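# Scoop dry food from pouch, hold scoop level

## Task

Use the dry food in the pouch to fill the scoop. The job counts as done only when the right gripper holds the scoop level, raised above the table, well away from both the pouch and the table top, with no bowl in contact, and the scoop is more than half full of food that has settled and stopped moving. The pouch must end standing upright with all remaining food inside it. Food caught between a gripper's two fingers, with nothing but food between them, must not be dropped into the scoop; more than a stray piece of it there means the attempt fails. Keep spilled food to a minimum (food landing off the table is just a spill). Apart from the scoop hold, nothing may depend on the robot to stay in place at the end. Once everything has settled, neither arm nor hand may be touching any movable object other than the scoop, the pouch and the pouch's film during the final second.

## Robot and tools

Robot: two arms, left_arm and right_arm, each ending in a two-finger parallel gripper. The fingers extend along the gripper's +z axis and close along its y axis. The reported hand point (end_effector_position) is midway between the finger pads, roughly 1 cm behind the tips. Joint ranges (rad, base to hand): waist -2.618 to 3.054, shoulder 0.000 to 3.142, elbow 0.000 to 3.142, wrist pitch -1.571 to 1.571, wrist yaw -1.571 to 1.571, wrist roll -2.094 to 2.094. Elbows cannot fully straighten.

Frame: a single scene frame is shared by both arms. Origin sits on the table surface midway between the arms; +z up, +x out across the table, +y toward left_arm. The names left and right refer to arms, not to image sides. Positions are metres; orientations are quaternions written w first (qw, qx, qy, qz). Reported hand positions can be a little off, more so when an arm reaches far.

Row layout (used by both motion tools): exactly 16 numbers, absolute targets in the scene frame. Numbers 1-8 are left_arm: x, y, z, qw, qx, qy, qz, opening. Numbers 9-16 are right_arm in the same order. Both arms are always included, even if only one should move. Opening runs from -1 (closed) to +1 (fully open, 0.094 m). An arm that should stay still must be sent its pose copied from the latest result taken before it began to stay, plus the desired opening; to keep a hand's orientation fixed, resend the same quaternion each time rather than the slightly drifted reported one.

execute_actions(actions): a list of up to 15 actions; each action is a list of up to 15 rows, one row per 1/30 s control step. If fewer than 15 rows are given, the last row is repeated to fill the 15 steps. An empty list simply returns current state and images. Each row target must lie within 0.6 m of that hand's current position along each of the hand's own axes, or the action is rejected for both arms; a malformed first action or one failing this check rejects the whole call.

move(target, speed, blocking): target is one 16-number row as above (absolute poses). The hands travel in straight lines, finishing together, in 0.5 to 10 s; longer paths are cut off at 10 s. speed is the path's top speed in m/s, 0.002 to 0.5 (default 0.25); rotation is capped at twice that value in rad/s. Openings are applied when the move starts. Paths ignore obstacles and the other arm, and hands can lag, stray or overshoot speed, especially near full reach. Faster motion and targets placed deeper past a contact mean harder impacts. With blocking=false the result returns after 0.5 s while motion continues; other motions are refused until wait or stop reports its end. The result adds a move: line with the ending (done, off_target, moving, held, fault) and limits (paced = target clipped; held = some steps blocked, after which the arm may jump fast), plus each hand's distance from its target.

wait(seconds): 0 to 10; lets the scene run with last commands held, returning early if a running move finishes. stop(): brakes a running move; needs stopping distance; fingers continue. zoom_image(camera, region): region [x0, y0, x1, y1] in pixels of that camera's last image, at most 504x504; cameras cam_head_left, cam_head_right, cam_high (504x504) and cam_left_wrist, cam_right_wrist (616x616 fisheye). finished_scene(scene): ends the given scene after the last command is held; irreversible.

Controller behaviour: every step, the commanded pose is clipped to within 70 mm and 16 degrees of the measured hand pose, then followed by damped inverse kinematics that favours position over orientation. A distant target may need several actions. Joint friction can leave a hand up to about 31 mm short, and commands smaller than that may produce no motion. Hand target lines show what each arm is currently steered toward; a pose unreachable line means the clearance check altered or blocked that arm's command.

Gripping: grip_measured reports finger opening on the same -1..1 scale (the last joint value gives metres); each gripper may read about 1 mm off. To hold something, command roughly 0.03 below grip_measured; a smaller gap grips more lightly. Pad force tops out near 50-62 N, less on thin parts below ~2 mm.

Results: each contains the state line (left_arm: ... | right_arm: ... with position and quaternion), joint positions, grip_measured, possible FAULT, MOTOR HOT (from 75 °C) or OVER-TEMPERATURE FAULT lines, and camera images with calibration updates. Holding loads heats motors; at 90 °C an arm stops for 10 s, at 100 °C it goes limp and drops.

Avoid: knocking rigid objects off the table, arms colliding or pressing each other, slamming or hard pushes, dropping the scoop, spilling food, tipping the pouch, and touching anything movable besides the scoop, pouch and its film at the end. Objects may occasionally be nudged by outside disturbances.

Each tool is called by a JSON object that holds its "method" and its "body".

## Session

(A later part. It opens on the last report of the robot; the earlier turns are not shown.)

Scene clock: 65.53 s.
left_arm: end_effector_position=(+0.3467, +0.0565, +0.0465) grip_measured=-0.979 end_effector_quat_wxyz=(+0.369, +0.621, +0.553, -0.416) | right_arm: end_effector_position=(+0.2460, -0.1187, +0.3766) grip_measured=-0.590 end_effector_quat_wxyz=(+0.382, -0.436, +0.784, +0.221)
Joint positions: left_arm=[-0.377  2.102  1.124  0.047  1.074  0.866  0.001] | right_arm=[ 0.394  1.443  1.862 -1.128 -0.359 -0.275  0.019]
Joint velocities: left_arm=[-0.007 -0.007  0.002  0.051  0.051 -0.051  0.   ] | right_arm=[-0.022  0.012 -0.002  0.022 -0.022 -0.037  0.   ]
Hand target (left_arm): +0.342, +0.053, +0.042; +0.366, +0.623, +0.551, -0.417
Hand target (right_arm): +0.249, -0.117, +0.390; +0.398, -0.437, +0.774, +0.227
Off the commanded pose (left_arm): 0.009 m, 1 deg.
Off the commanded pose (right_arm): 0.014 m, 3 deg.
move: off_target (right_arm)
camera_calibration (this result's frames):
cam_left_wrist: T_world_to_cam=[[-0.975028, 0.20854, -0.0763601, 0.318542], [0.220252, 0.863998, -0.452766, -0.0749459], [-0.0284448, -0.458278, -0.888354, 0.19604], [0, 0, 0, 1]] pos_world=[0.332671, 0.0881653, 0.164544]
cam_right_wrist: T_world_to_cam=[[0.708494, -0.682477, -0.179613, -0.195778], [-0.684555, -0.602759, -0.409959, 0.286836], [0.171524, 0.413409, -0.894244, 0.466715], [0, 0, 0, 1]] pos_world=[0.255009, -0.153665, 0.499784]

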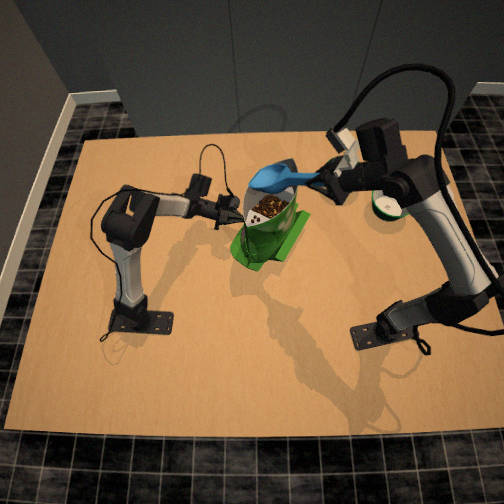

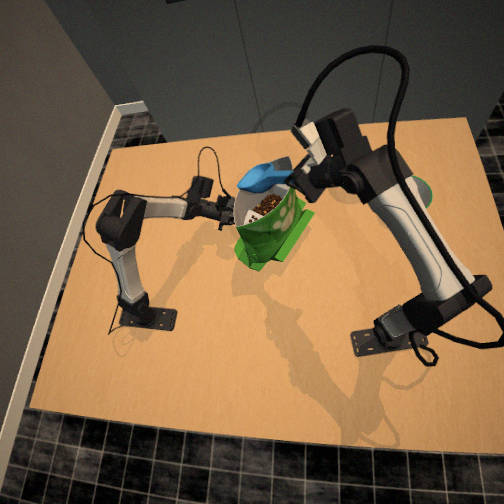

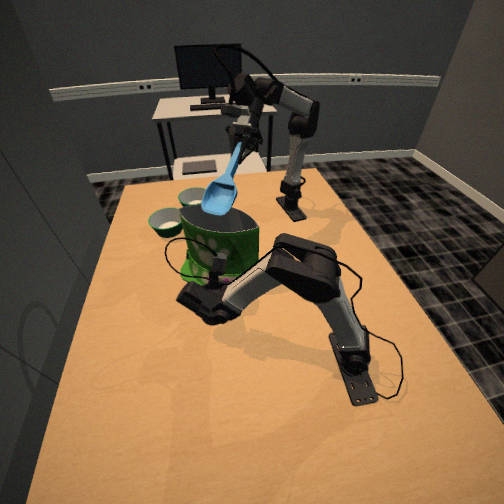

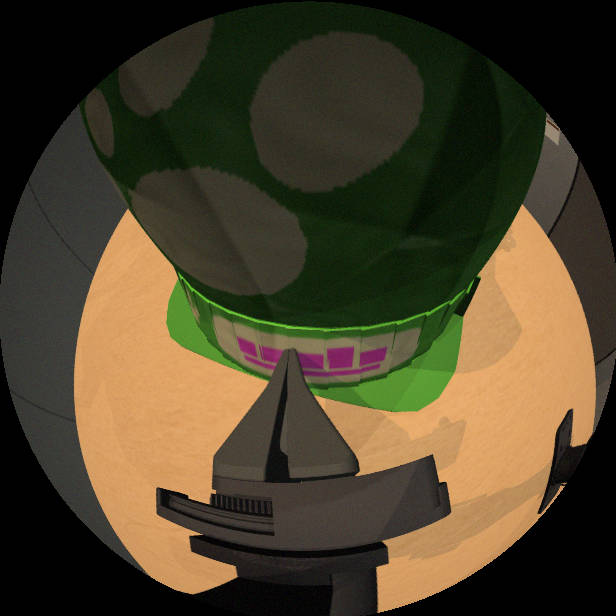

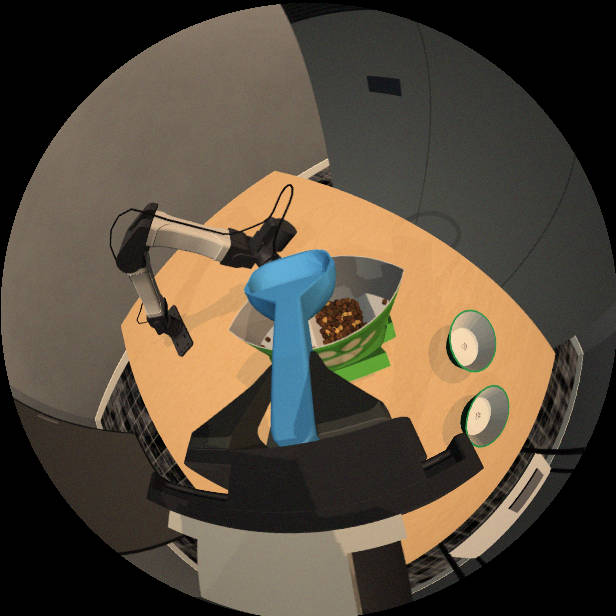

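{"method": "move", "body": {"target": [0.34,0.05,0.045,0.37,0.62,0.55,-0.42,-1, 0.27,-0.098,0.33,0.262,-0.469,0.83,0.148,-0.66], "speed": 0.08}}

Scene clock: 68.00 s.
left_arm: end_effector_position=(+0.3478, +0.0546, +0.0475) grip_measured=-0.979 end_effector_quat_wxyz=(+0.374, +0.617, +0.553, -0.416) | right_arm: end_effector_position=(+0.2681, -0.1028, +0.3217) grip_measured=-0.590 end_effector_quat_wxyz=(+0.247, -0.464, +0.837, +0.152)
Joint positions: left_arm=[-0.38   2.102  1.114  0.09   1.073  0.835  0.001] | right_arm=[ 0.45   1.762  2.184 -1.448 -0.233 -0.318  0.019]
Joint velocities: left_arm=[-0.007  0.002 -0.007 -0.022 -0.051  0.022  0.001] | right_arm=[ 0.002 -0.017 -0.012 -0.022 -0.022 -0.051  0.   ]
Hand target (left_arm): +0.340, +0.050, +0.045; +0.370, +0.620, +0.550, -0.420
Hand target (right_arm): +0.270, -0.098, +0.330; +0.261, -0.470, +0.830, +0.150
Off the commanded pose (left_arm): 0.009 m, 1 deg.
Off the commanded pose (right_arm): 0.010 m, 2 deg.
move: done
camera_calibration (this result's frames):
cam_left_wrist: T_world_to_cam=[[-0.976726, 0.199032, -0.0799504, 0.321369], [0.213267, 0.861429, -0.460931, -0.0701307], [-0.0228685, -0.467255, -0.883827, 0.194435], [0, 0, 0, 1]] pos_world=[0.333293, 0.0873004, 0.165215]
cam_right_wrist: T_world_to_cam=[[0.685938, -0.718718, -0.113729, -0.229283], [-0.72766, -0.677668, -0.106191, 0.195136], [-0.000749251, 0.155596, -0.98782, 0.457074], [0, 0, 0, 1]] pos_world=[0.299609, -0.103672, 0.446152]

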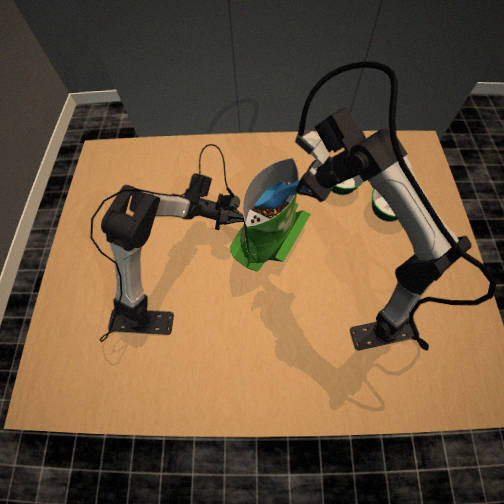

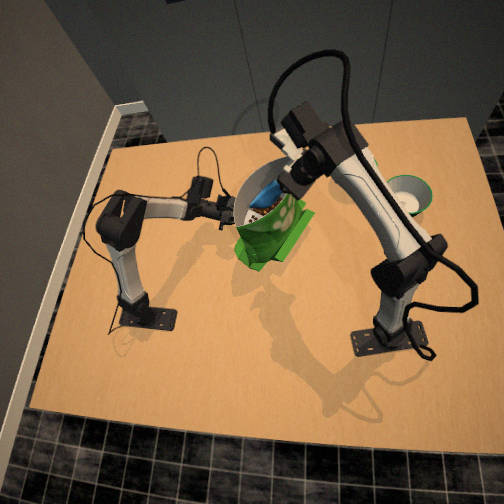

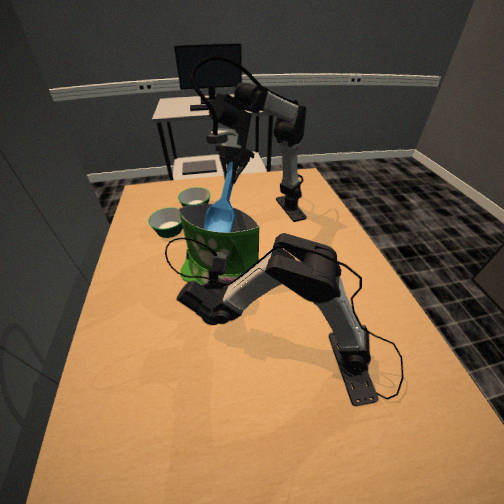

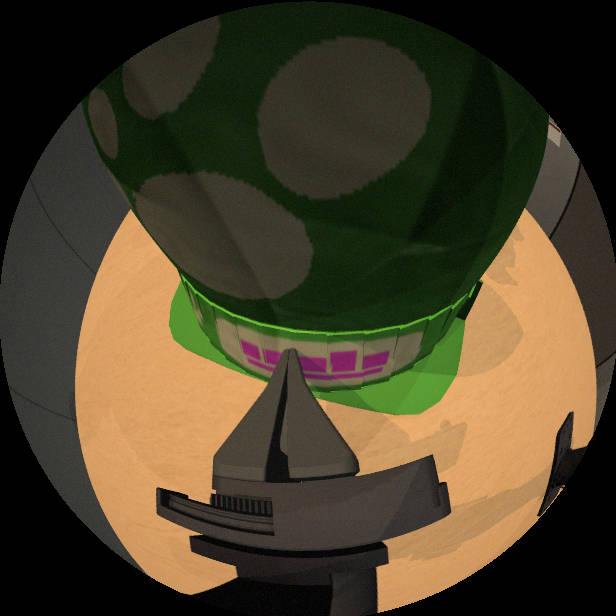

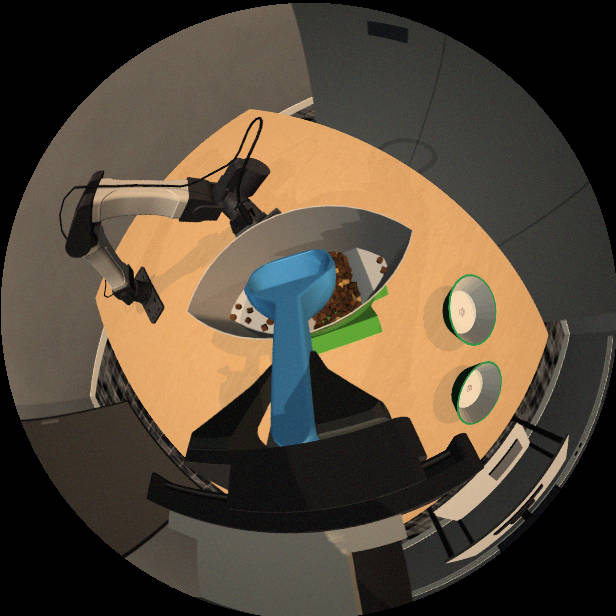

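{"method": "move", "body": {"target": [0.34,0.05,0.045,0.37,0.62,0.55,-0.42,-1, 0.293,-0.065,0.24,0.166,-0.483,0.854,0.094,-0.66], "speed": 0.08}}

{"method": "zoom_image", "body": {"camera": "cam_right_wrist", "region": [130, 130, 480, 430]}}

Scene clock: 69.67 s.
left_arm: end_effector_position=(+0.3478, +0.0546, +0.0475) grip_measured=-0.979 end_effector_quat_wxyz=(+0.374, +0.617, +0.554, -0.416) | right_arm: end_effector_position=(+0.2880, -0.0745, +0.2632) grip_measured=-0.590 end_effector_quat_wxyz=(+0.190, -0.477, +0.851, +0.109)
Joint positions: left_arm=[-0.38   2.102  1.114  0.09   1.073  0.835  0.001] | right_arm=[ 0.511  1.921  2.199 -1.429 -0.143 -0.3    0.019]
Joint velocities: left_arm=[ 0.012 -0.017  0.002 -0.022 -0.066  0.037 -0.001] | right_arm=[-0.002 -0.002  0.007  0.007 -0.022 -0.066 -0.   ]
Hand target (left_arm): +0.340, +0.050, +0.045; +0.370, +0.620, +0.550, -0.420
Hand target (right_arm): +0.292, -0.066, +0.240; +0.166, -0.484, +0.854, +0.095
Off the commanded pose (left_arm): 0.009 m, 1 deg.
Off the commanded pose (right_arm): 0.026 m, 3 deg.
move: off_target (right_arm)
camera_calibration (this result's frames):
cam_left_wrist: T_world_to_cam=[[-0.976783, 0.198896, -0.0795992, 0.32138], [0.212982, 0.861477, -0.460974, -0.0700322], [-0.0231129, -0.467224, -0.883837, 0.194518], [0, 0, 0, 1]] pos_world=[0.333329, 0.0872938, 0.165221]
cam_right_wrist: T_world_to_cam=[[0.6837, -0.727673, -0.0552012, -0.244666], [-0.727335, -0.685638, 0.0297301, 0.186184], [-0.0594818, 0.0198233, -0.998033, 0.404356], [0, 0, 0, 1]] pos_world=[0.326748, -0.0583976, 0.384519]

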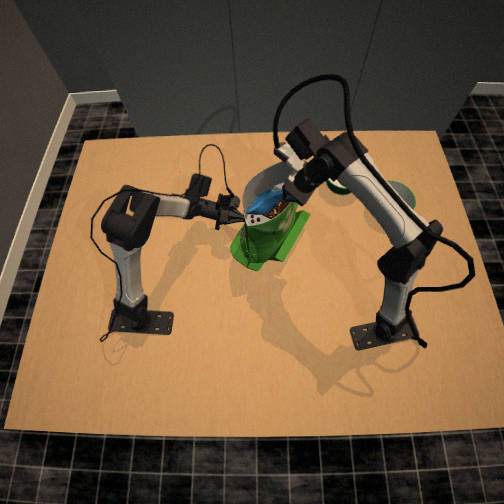

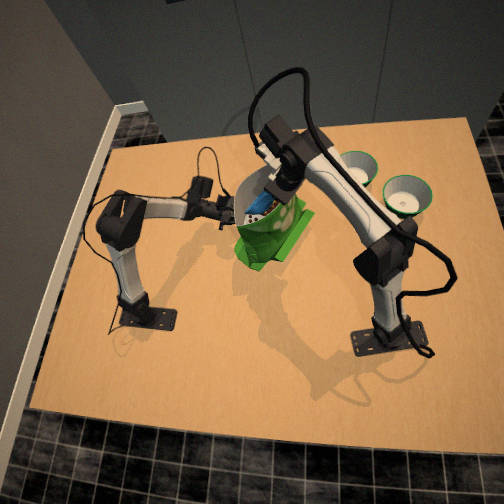

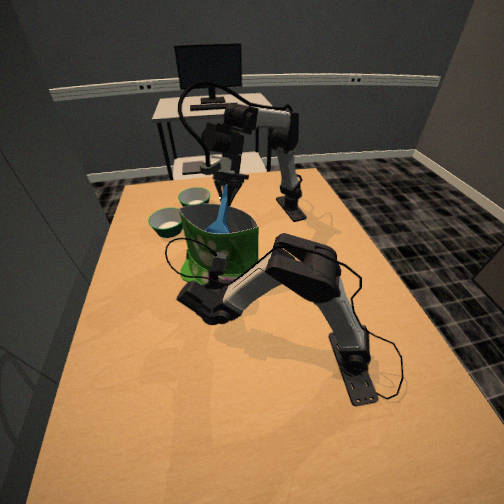

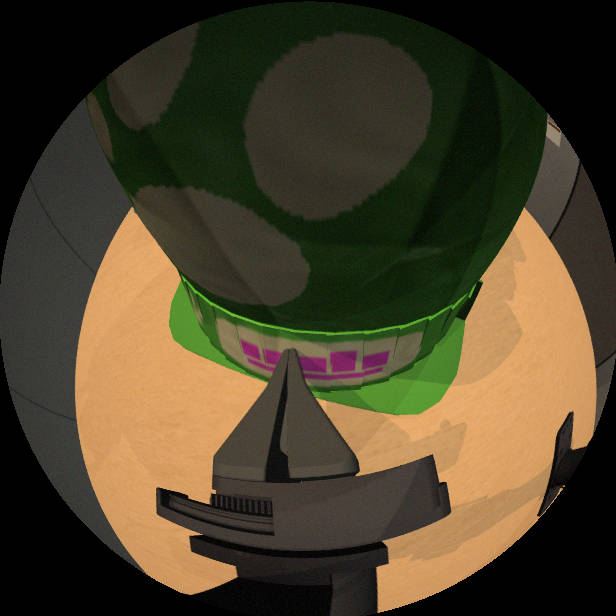

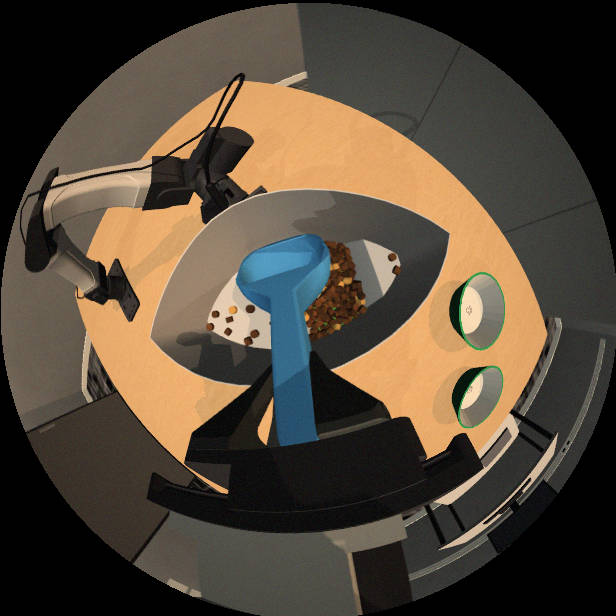

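Region (130, 130, 480, 430) of cam_right_wrist's 616x616 image, scaled by 1.440, with more detail than that image has; it fills the top 432 rows of this view, and the rest is white.

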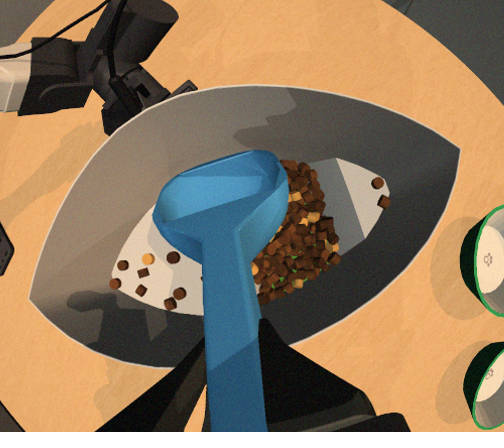

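{"method": "move", "body": {"target": [0.37,0.04,0.045,0.37,0.62,0.55,-0.42,-1, 0.29,-0.078,0.295,0.19,-0.48,0.85,0.108,-0.66], "speed": 0.06}}

{"method": "move", "body": {"target": [0.37,0.04,0.045,0.37,0.62,0.55,-0.42,-1, 0.315,-0.105,0.285,0.19,-0.48,0.85,0.108,-0.66], "speed": 0.06}}

{"method": "zoom_image", "body": {"camera": "cam_right_wrist", "region": [130, 130, 480, 430]}}

Scene clock: 70.80 s.
left_arm: end_effector_position=(+0.3680, +0.0449, +0.0464) grip_measured=-0.979 end_effector_quat_wxyz=(+0.369, +0.616, +0.554, -0.421) | right_arm: end_effector_position=(+0.2848, -0.0776, +0.2863) grip_measured=-0.590 end_effector_quat_wxyz=(+0.188, -0.480, +0.850, +0.107)
Joint positions: left_arm=[-0.379  2.175  1.24   0.02   1.081  0.84   0.001] | right_arm=[ 0.511  1.992  2.416 -1.581 -0.141 -0.309  0.019]
Joint velocities: left_arm=[-0.002  0.002 -0.007  0.037 -0.022  0.007 -0.   ] | right_arm=[ 0.002  0.002  0.012  0.007  0.066 -0.022  0.001]
Hand target (left_arm): +0.370, +0.040, +0.045; +0.370, +0.620, +0.550, -0.420
Hand target (right_arm): +0.289, -0.078, +0.294; +0.201, -0.478, +0.848, +0.110
Off the commanded pose (left_arm): 0.006 m, 1 deg.
Off the commanded pose (right_arm): 0.010 m, 0 deg.
joint sent to its limit (right arm) — the command would take joint 4 (wrist pitch) past its lower limit, so that joint was sent only as far as its limit.
move: done
camera_calibration (this result's frames):
cam_left_wrist: T_world_to_cam=[[-0.976538, 0.204841, -0.0664357, 0.341964], [0.212021, 0.86057, -0.463104, -0.0659858], [-0.0376902, -0.466325, -0.88381, 0.194828], [0, 0, 0, 1]] pos_world=[0.355274, 0.0775902, 0.164351]
cam_right_wrist: T_world_to_cam=[[0.688912, -0.723102, -0.0502381, -0.245982], [-0.722406, -0.690624, 0.0341795, 0.177983], [-0.0594109, 0.0127456, -0.998152, 0.426763], [0, 0, 0, 1]] pos_world=[0.32339, -0.0603895, 0.407534]

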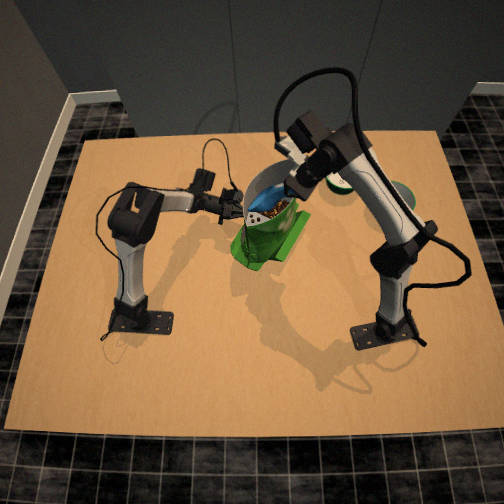

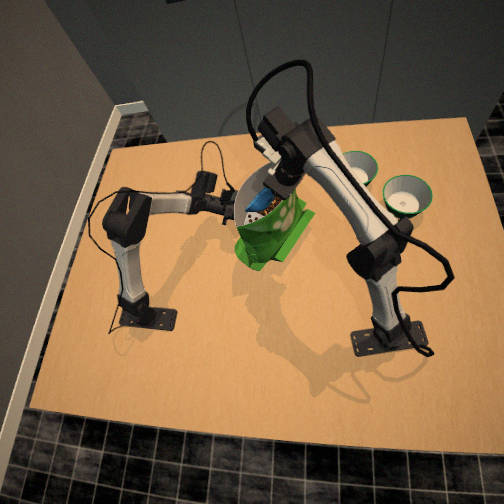

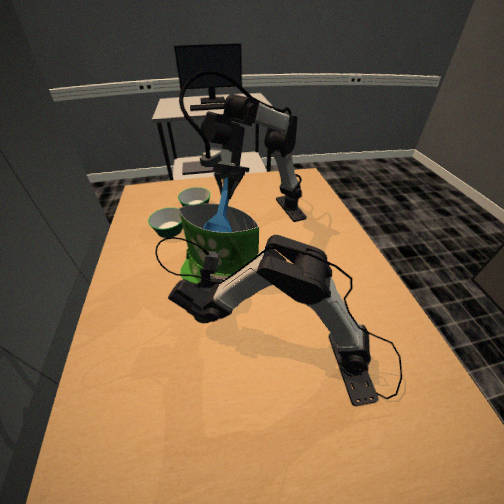

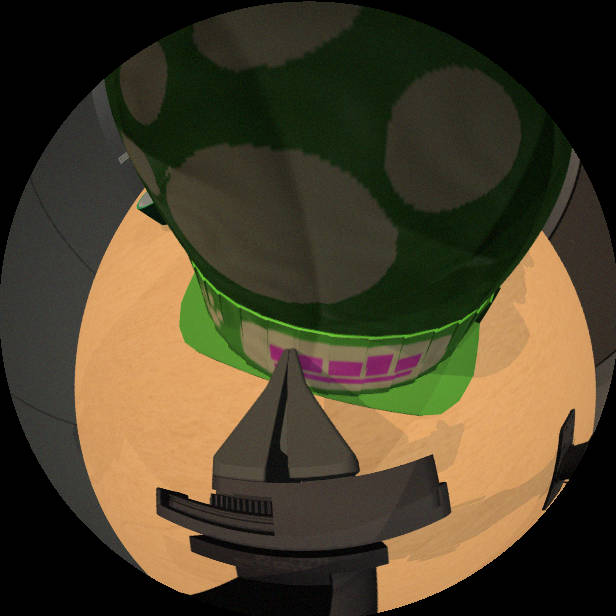

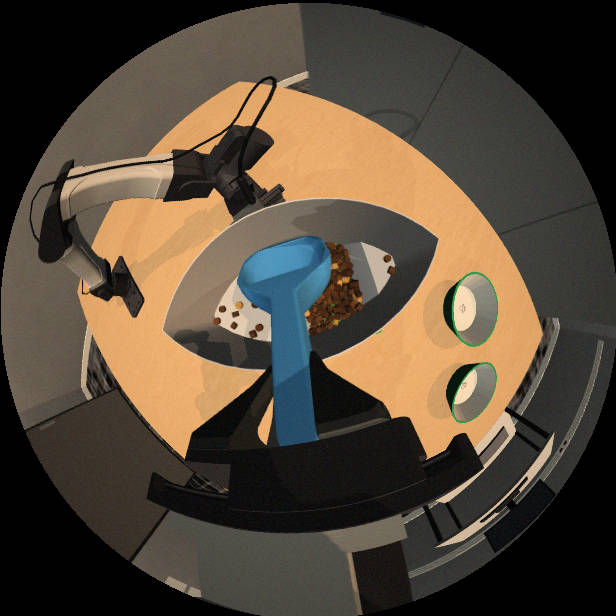

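Scene clock: 71.87 s.
left_arm: end_effector_position=(+0.3680, +0.0449, +0.0464) grip_measured=-0.979 end_effector_quat_wxyz=(+0.369, +0.616, +0.554, -0.421) | right_arm: end_effector_position=(+0.3127, -0.1060, +0.2797) grip_measured=-0.590 end_effector_quat_wxyz=(+0.187, -0.478, +0.852, +0.100)
Joint positions: left_arm=[-0.379  2.175  1.24   0.02   1.081  0.84   0.001] | right_arm=[ 0.408  2.01   2.416 -1.581 -0.169 -0.401  0.019]
Joint velocities: left_arm=[-0.007 -0.012 -0.002  0.007 -0.022 -0.081 -0.001] | right_arm=[-0.012 -0.002  0.012  0.007  0.022  0.066 -0.   ]
Hand target (left_arm): +0.370, +0.040, +0.045; +0.370, +0.620, +0.550, -0.420
Hand target (right_arm): +0.315, -0.105, +0.285; +0.195, -0.479, +0.849, +0.109
Off the commanded pose (left_arm): 0.006 m, 1 deg.
Off the commanded pose (right_arm): 0.006 m, 1 deg.
joint sent to its limit (right arm) — the command would take joint 4 (wrist pitch) past its lower limit, so that joint was sent only as far as its limit.
move: done
camera_calibration (this result's frames):
cam_left_wrist: T_world_to_cam=[[-0.976538, 0.204841, -0.0664357, 0.341964], [0.212021, 0.86057, -0.463104, -0.0659858], [-0.0376902, -0.466325, -0.88381, 0.194828], [0, 0, 0, 1]] pos_world=[0.355274, 0.0775902, 0.164351]
cam_right_wrist: T_world_to_cam=[[0.68281, -0.729486, -0.0402671, -0.287673], [-0.728447, -0.683991, 0.0390164, 0.180007], [-0.0560042, 0.00269163, -0.998427, 0.42014], [0, 0, 0, 1]] pos_world=[0.351081, -0.0878611, 0.400872]

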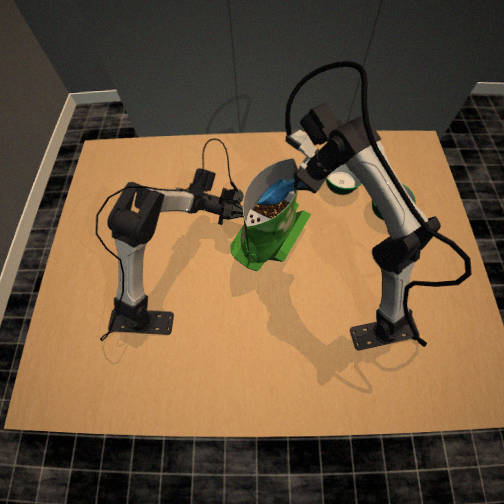

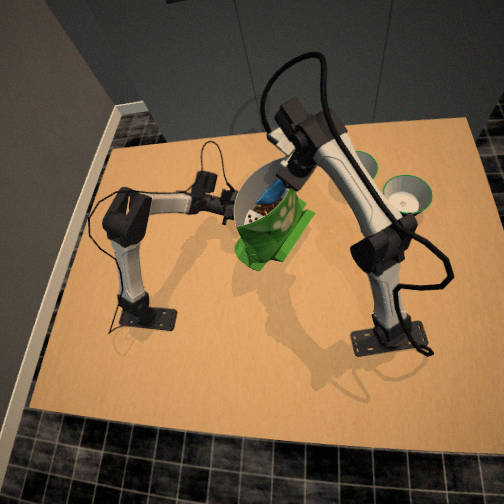

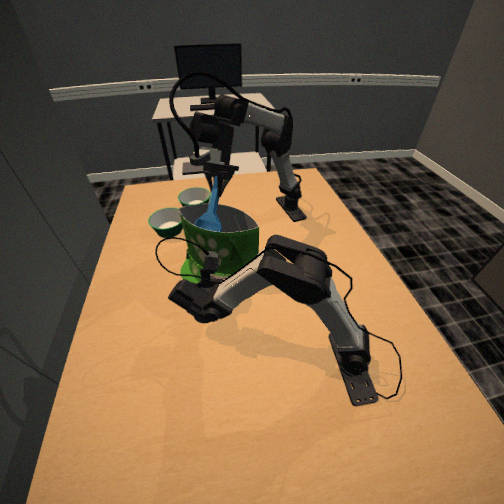

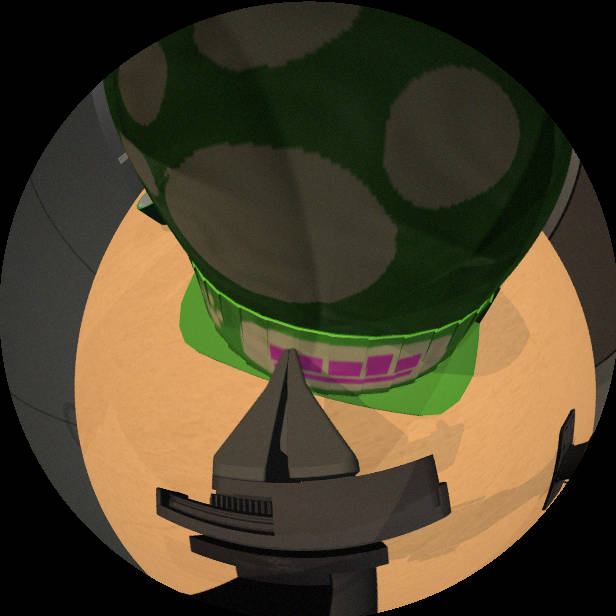

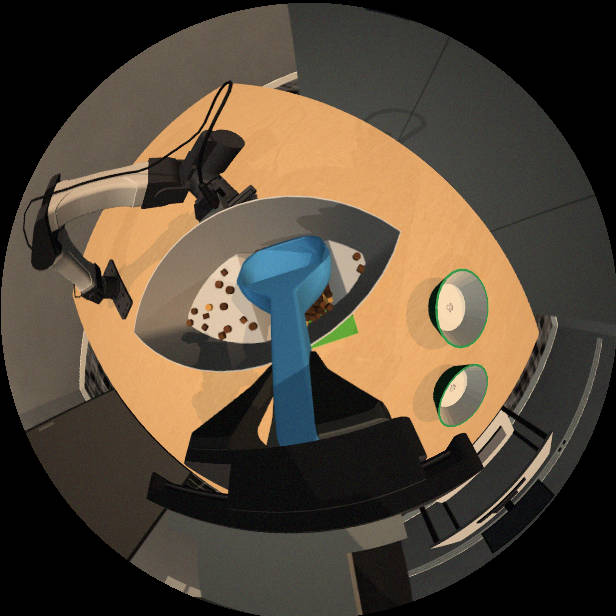

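Region (130, 130, 480, 430) of cam_right_wrist's 616x616 image, scaled by 1.440, with more detail than that image has; it fills the top 432 rows of this view, and the rest is white.

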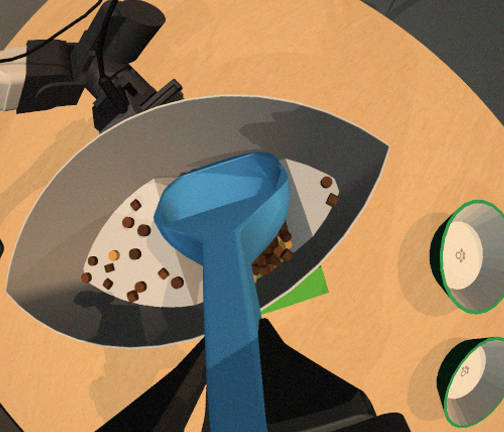

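{"method": "move", "body": {"target": [0.37,0.04,0.045,0.37,0.62,0.55,-0.42,-1, 0.315,-0.095,0.235,0.136,-0.486,0.86,0.077,-0.66], "speed": 0.04}}

{"method": "move", "body": {"target": [0.37,0.04,0.045,0.37,0.62,0.55,-0.42,-1, 0.29,-0.137,0.225,0.136,-0.486,0.86,0.077,-0.66], "speed": 0.03}}

Scene clock: 73.87 s.
left_arm: end_effector_position=(+0.3680, +0.0449, +0.0464) grip_measured=-0.979 end_effector_quat_wxyz=(+0.369, +0.616, +0.554, -0.421) | right_arm: end_effector_position=(+0.3133, -0.0992, +0.2548) grip_measured=-0.590 end_effector_quat_wxyz=(+0.157, -0.485, +0.856, +0.086)
Joint positions: left_arm=[-0.379  2.175  1.24   0.02   1.081  0.84   0.001] | right_arm=[ 0.432  2.05   2.388 -1.577 -0.139 -0.396  0.019]
Joint velocities: left_arm=[-0.002 -0.007  0.002 -0.081  0.007 -0.066 -0.   ] | right_arm=[ 0.002  0.002  0.007 -0.007 -0.037 -0.022  0.002]
Hand target (left_arm): +0.370, +0.040, +0.045; +0.370, +0.620, +0.550, -0.420
Hand target (right_arm): +0.315, -0.095, +0.236; +0.135, -0.486, +0.860, +0.078
Off the commanded pose (left_arm): 0.006 m, 1 deg.
Off the commanded pose (right_arm): 0.020 m, 3 deg.
move: off_target (right_arm)
camera_calibration (this result's frames):
cam_left_wrist: T_world_to_cam=[[-0.976538, 0.204841, -0.0664357, 0.341964], [0.212021, 0.86057, -0.463104, -0.0659858], [-0.0376902, -0.466325, -0.88381, 0.194828], [0, 0, 0, 1]] pos_world=[0.355274, 0.0775902, 0.164351]
cam_right_wrist: T_world_to_cam=[[0.687737, -0.725538, -0.0247252, -0.28923], [-0.719805, -0.685937, 0.106634, 0.165912], [-0.0943269, -0.0555388, -0.993991, 0.400457], [0, 0, 0, 1]] pos_world=[0.356113, -0.0738013, 0.373207]

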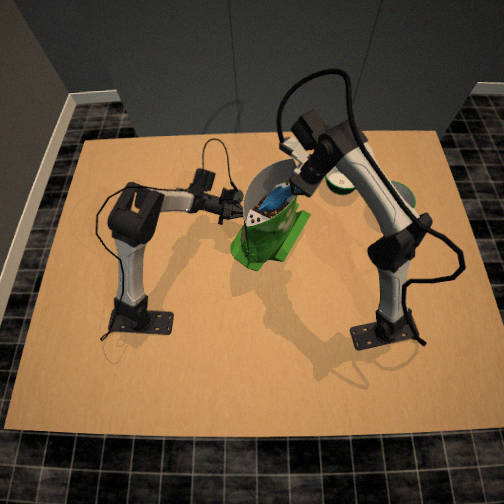

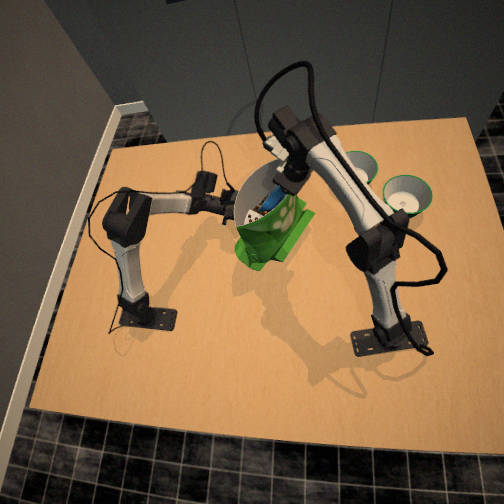

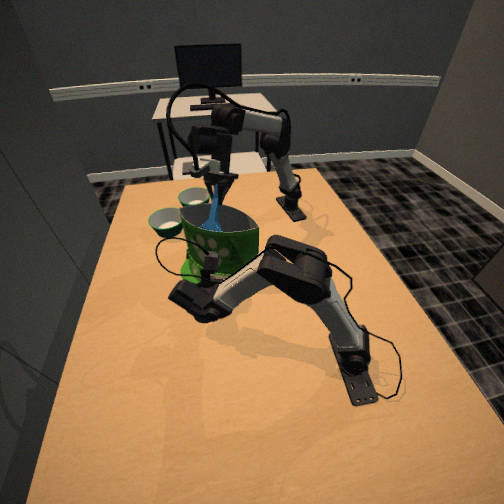

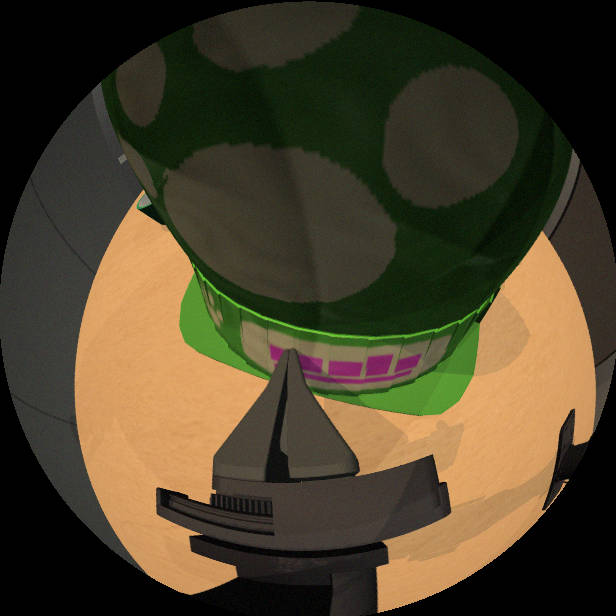

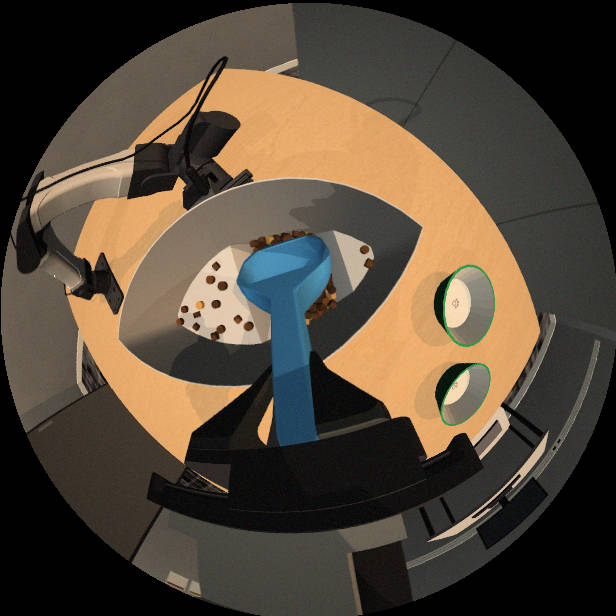

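Scene clock: 75.87 s.
left_arm: end_effector_position=(+0.3678, +0.0449, +0.0466) grip_measured=-0.979 end_effector_quat_wxyz=(+0.369, +0.616, +0.554, -0.422) | right_arm: end_effector_position=(+0.3046, -0.1166, +0.2460) grip_measured=-0.590 end_effector_quat_wxyz=(+0.188, -0.489, +0.847, +0.089)
Joint positions: left_arm=[-0.379  2.175  1.24   0.02   1.082  0.84   0.001] | right_arm=[ 0.404  1.845  2.029 -1.362 -0.152 -0.434  0.019]
Joint velocities: left_arm=[ 0.007  0.007  0.002 -0.037  0.007 -0.007  0.   ] | right_arm=[ 0.012 -0.007 -0.017 -0.022 -0.037 -0.022 -0.001]
Hand target (left_arm): +0.370, +0.040, +0.045; +0.370, +0.620, +0.550, -0.420
Hand target (right_arm): +0.291, -0.136, +0.227; +0.136, -0.486, +0.860, +0.078
Off the commanded pose (left_arm): 0.006 m, 1 deg.
Off the commanded pose (right_arm): 0.033 m, 6 deg.
move: off_target (right_arm)
camera_calibration (this result's frames):
cam_left_wrist: T_world_to_cam=[[-0.976381, 0.205677, -0.0661651, 0.341703], [0.212586, 0.859864, -0.464156, -0.0659445], [-0.0385732, -0.467259, -0.883279, 0.1953], [0, 0, 0, 1]] pos_world=[0.355185, 0.0776789, 0.164505]
cam_right_wrist: T_world_to_cam=[[0.697568, -0.716405, -0.0127412, -0.300982], [-0.715468, -0.697397, 0.0417491, 0.161905], [-0.038795, -0.0200069, -0.999047, 0.378385], [0, 0, 0, 1]] pos_world=[0.340473, -0.0951428, 0.367431]

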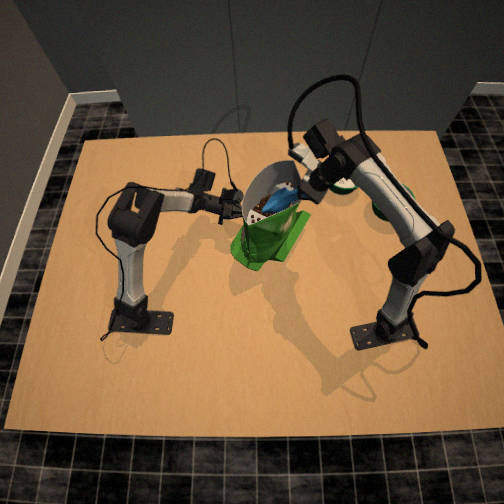

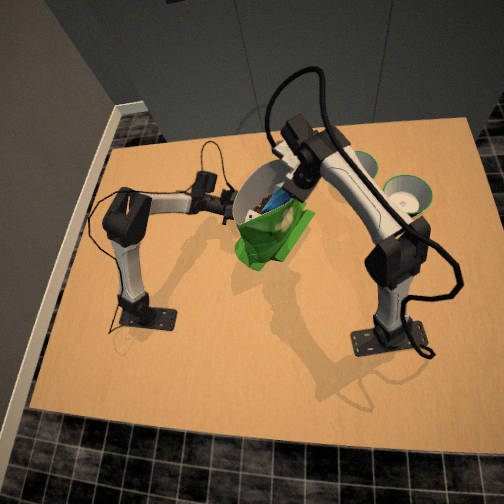

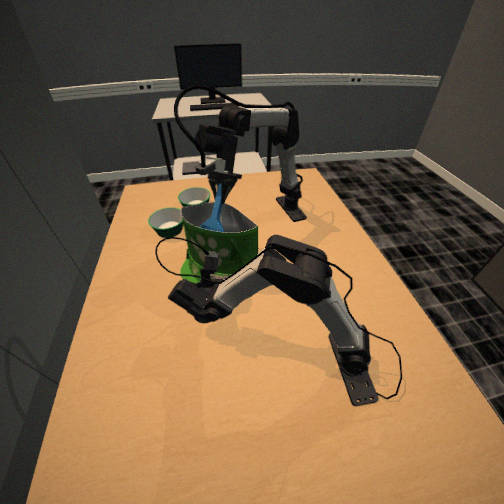

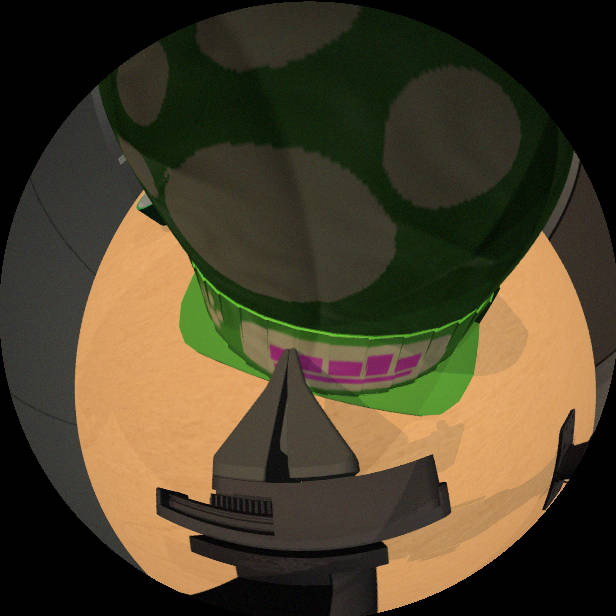

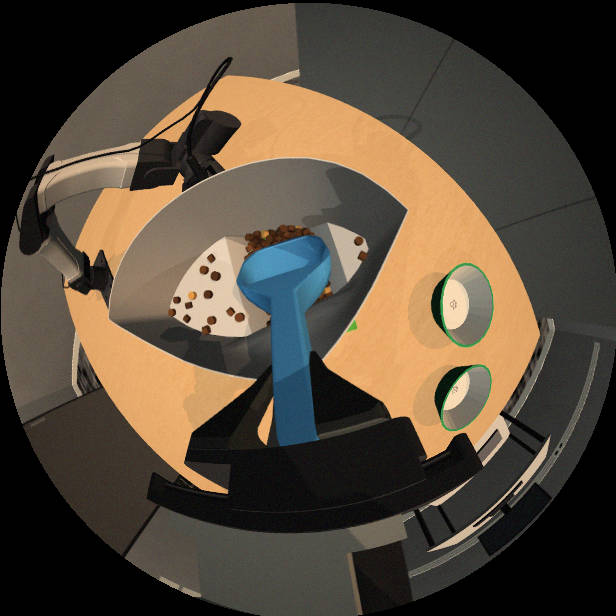

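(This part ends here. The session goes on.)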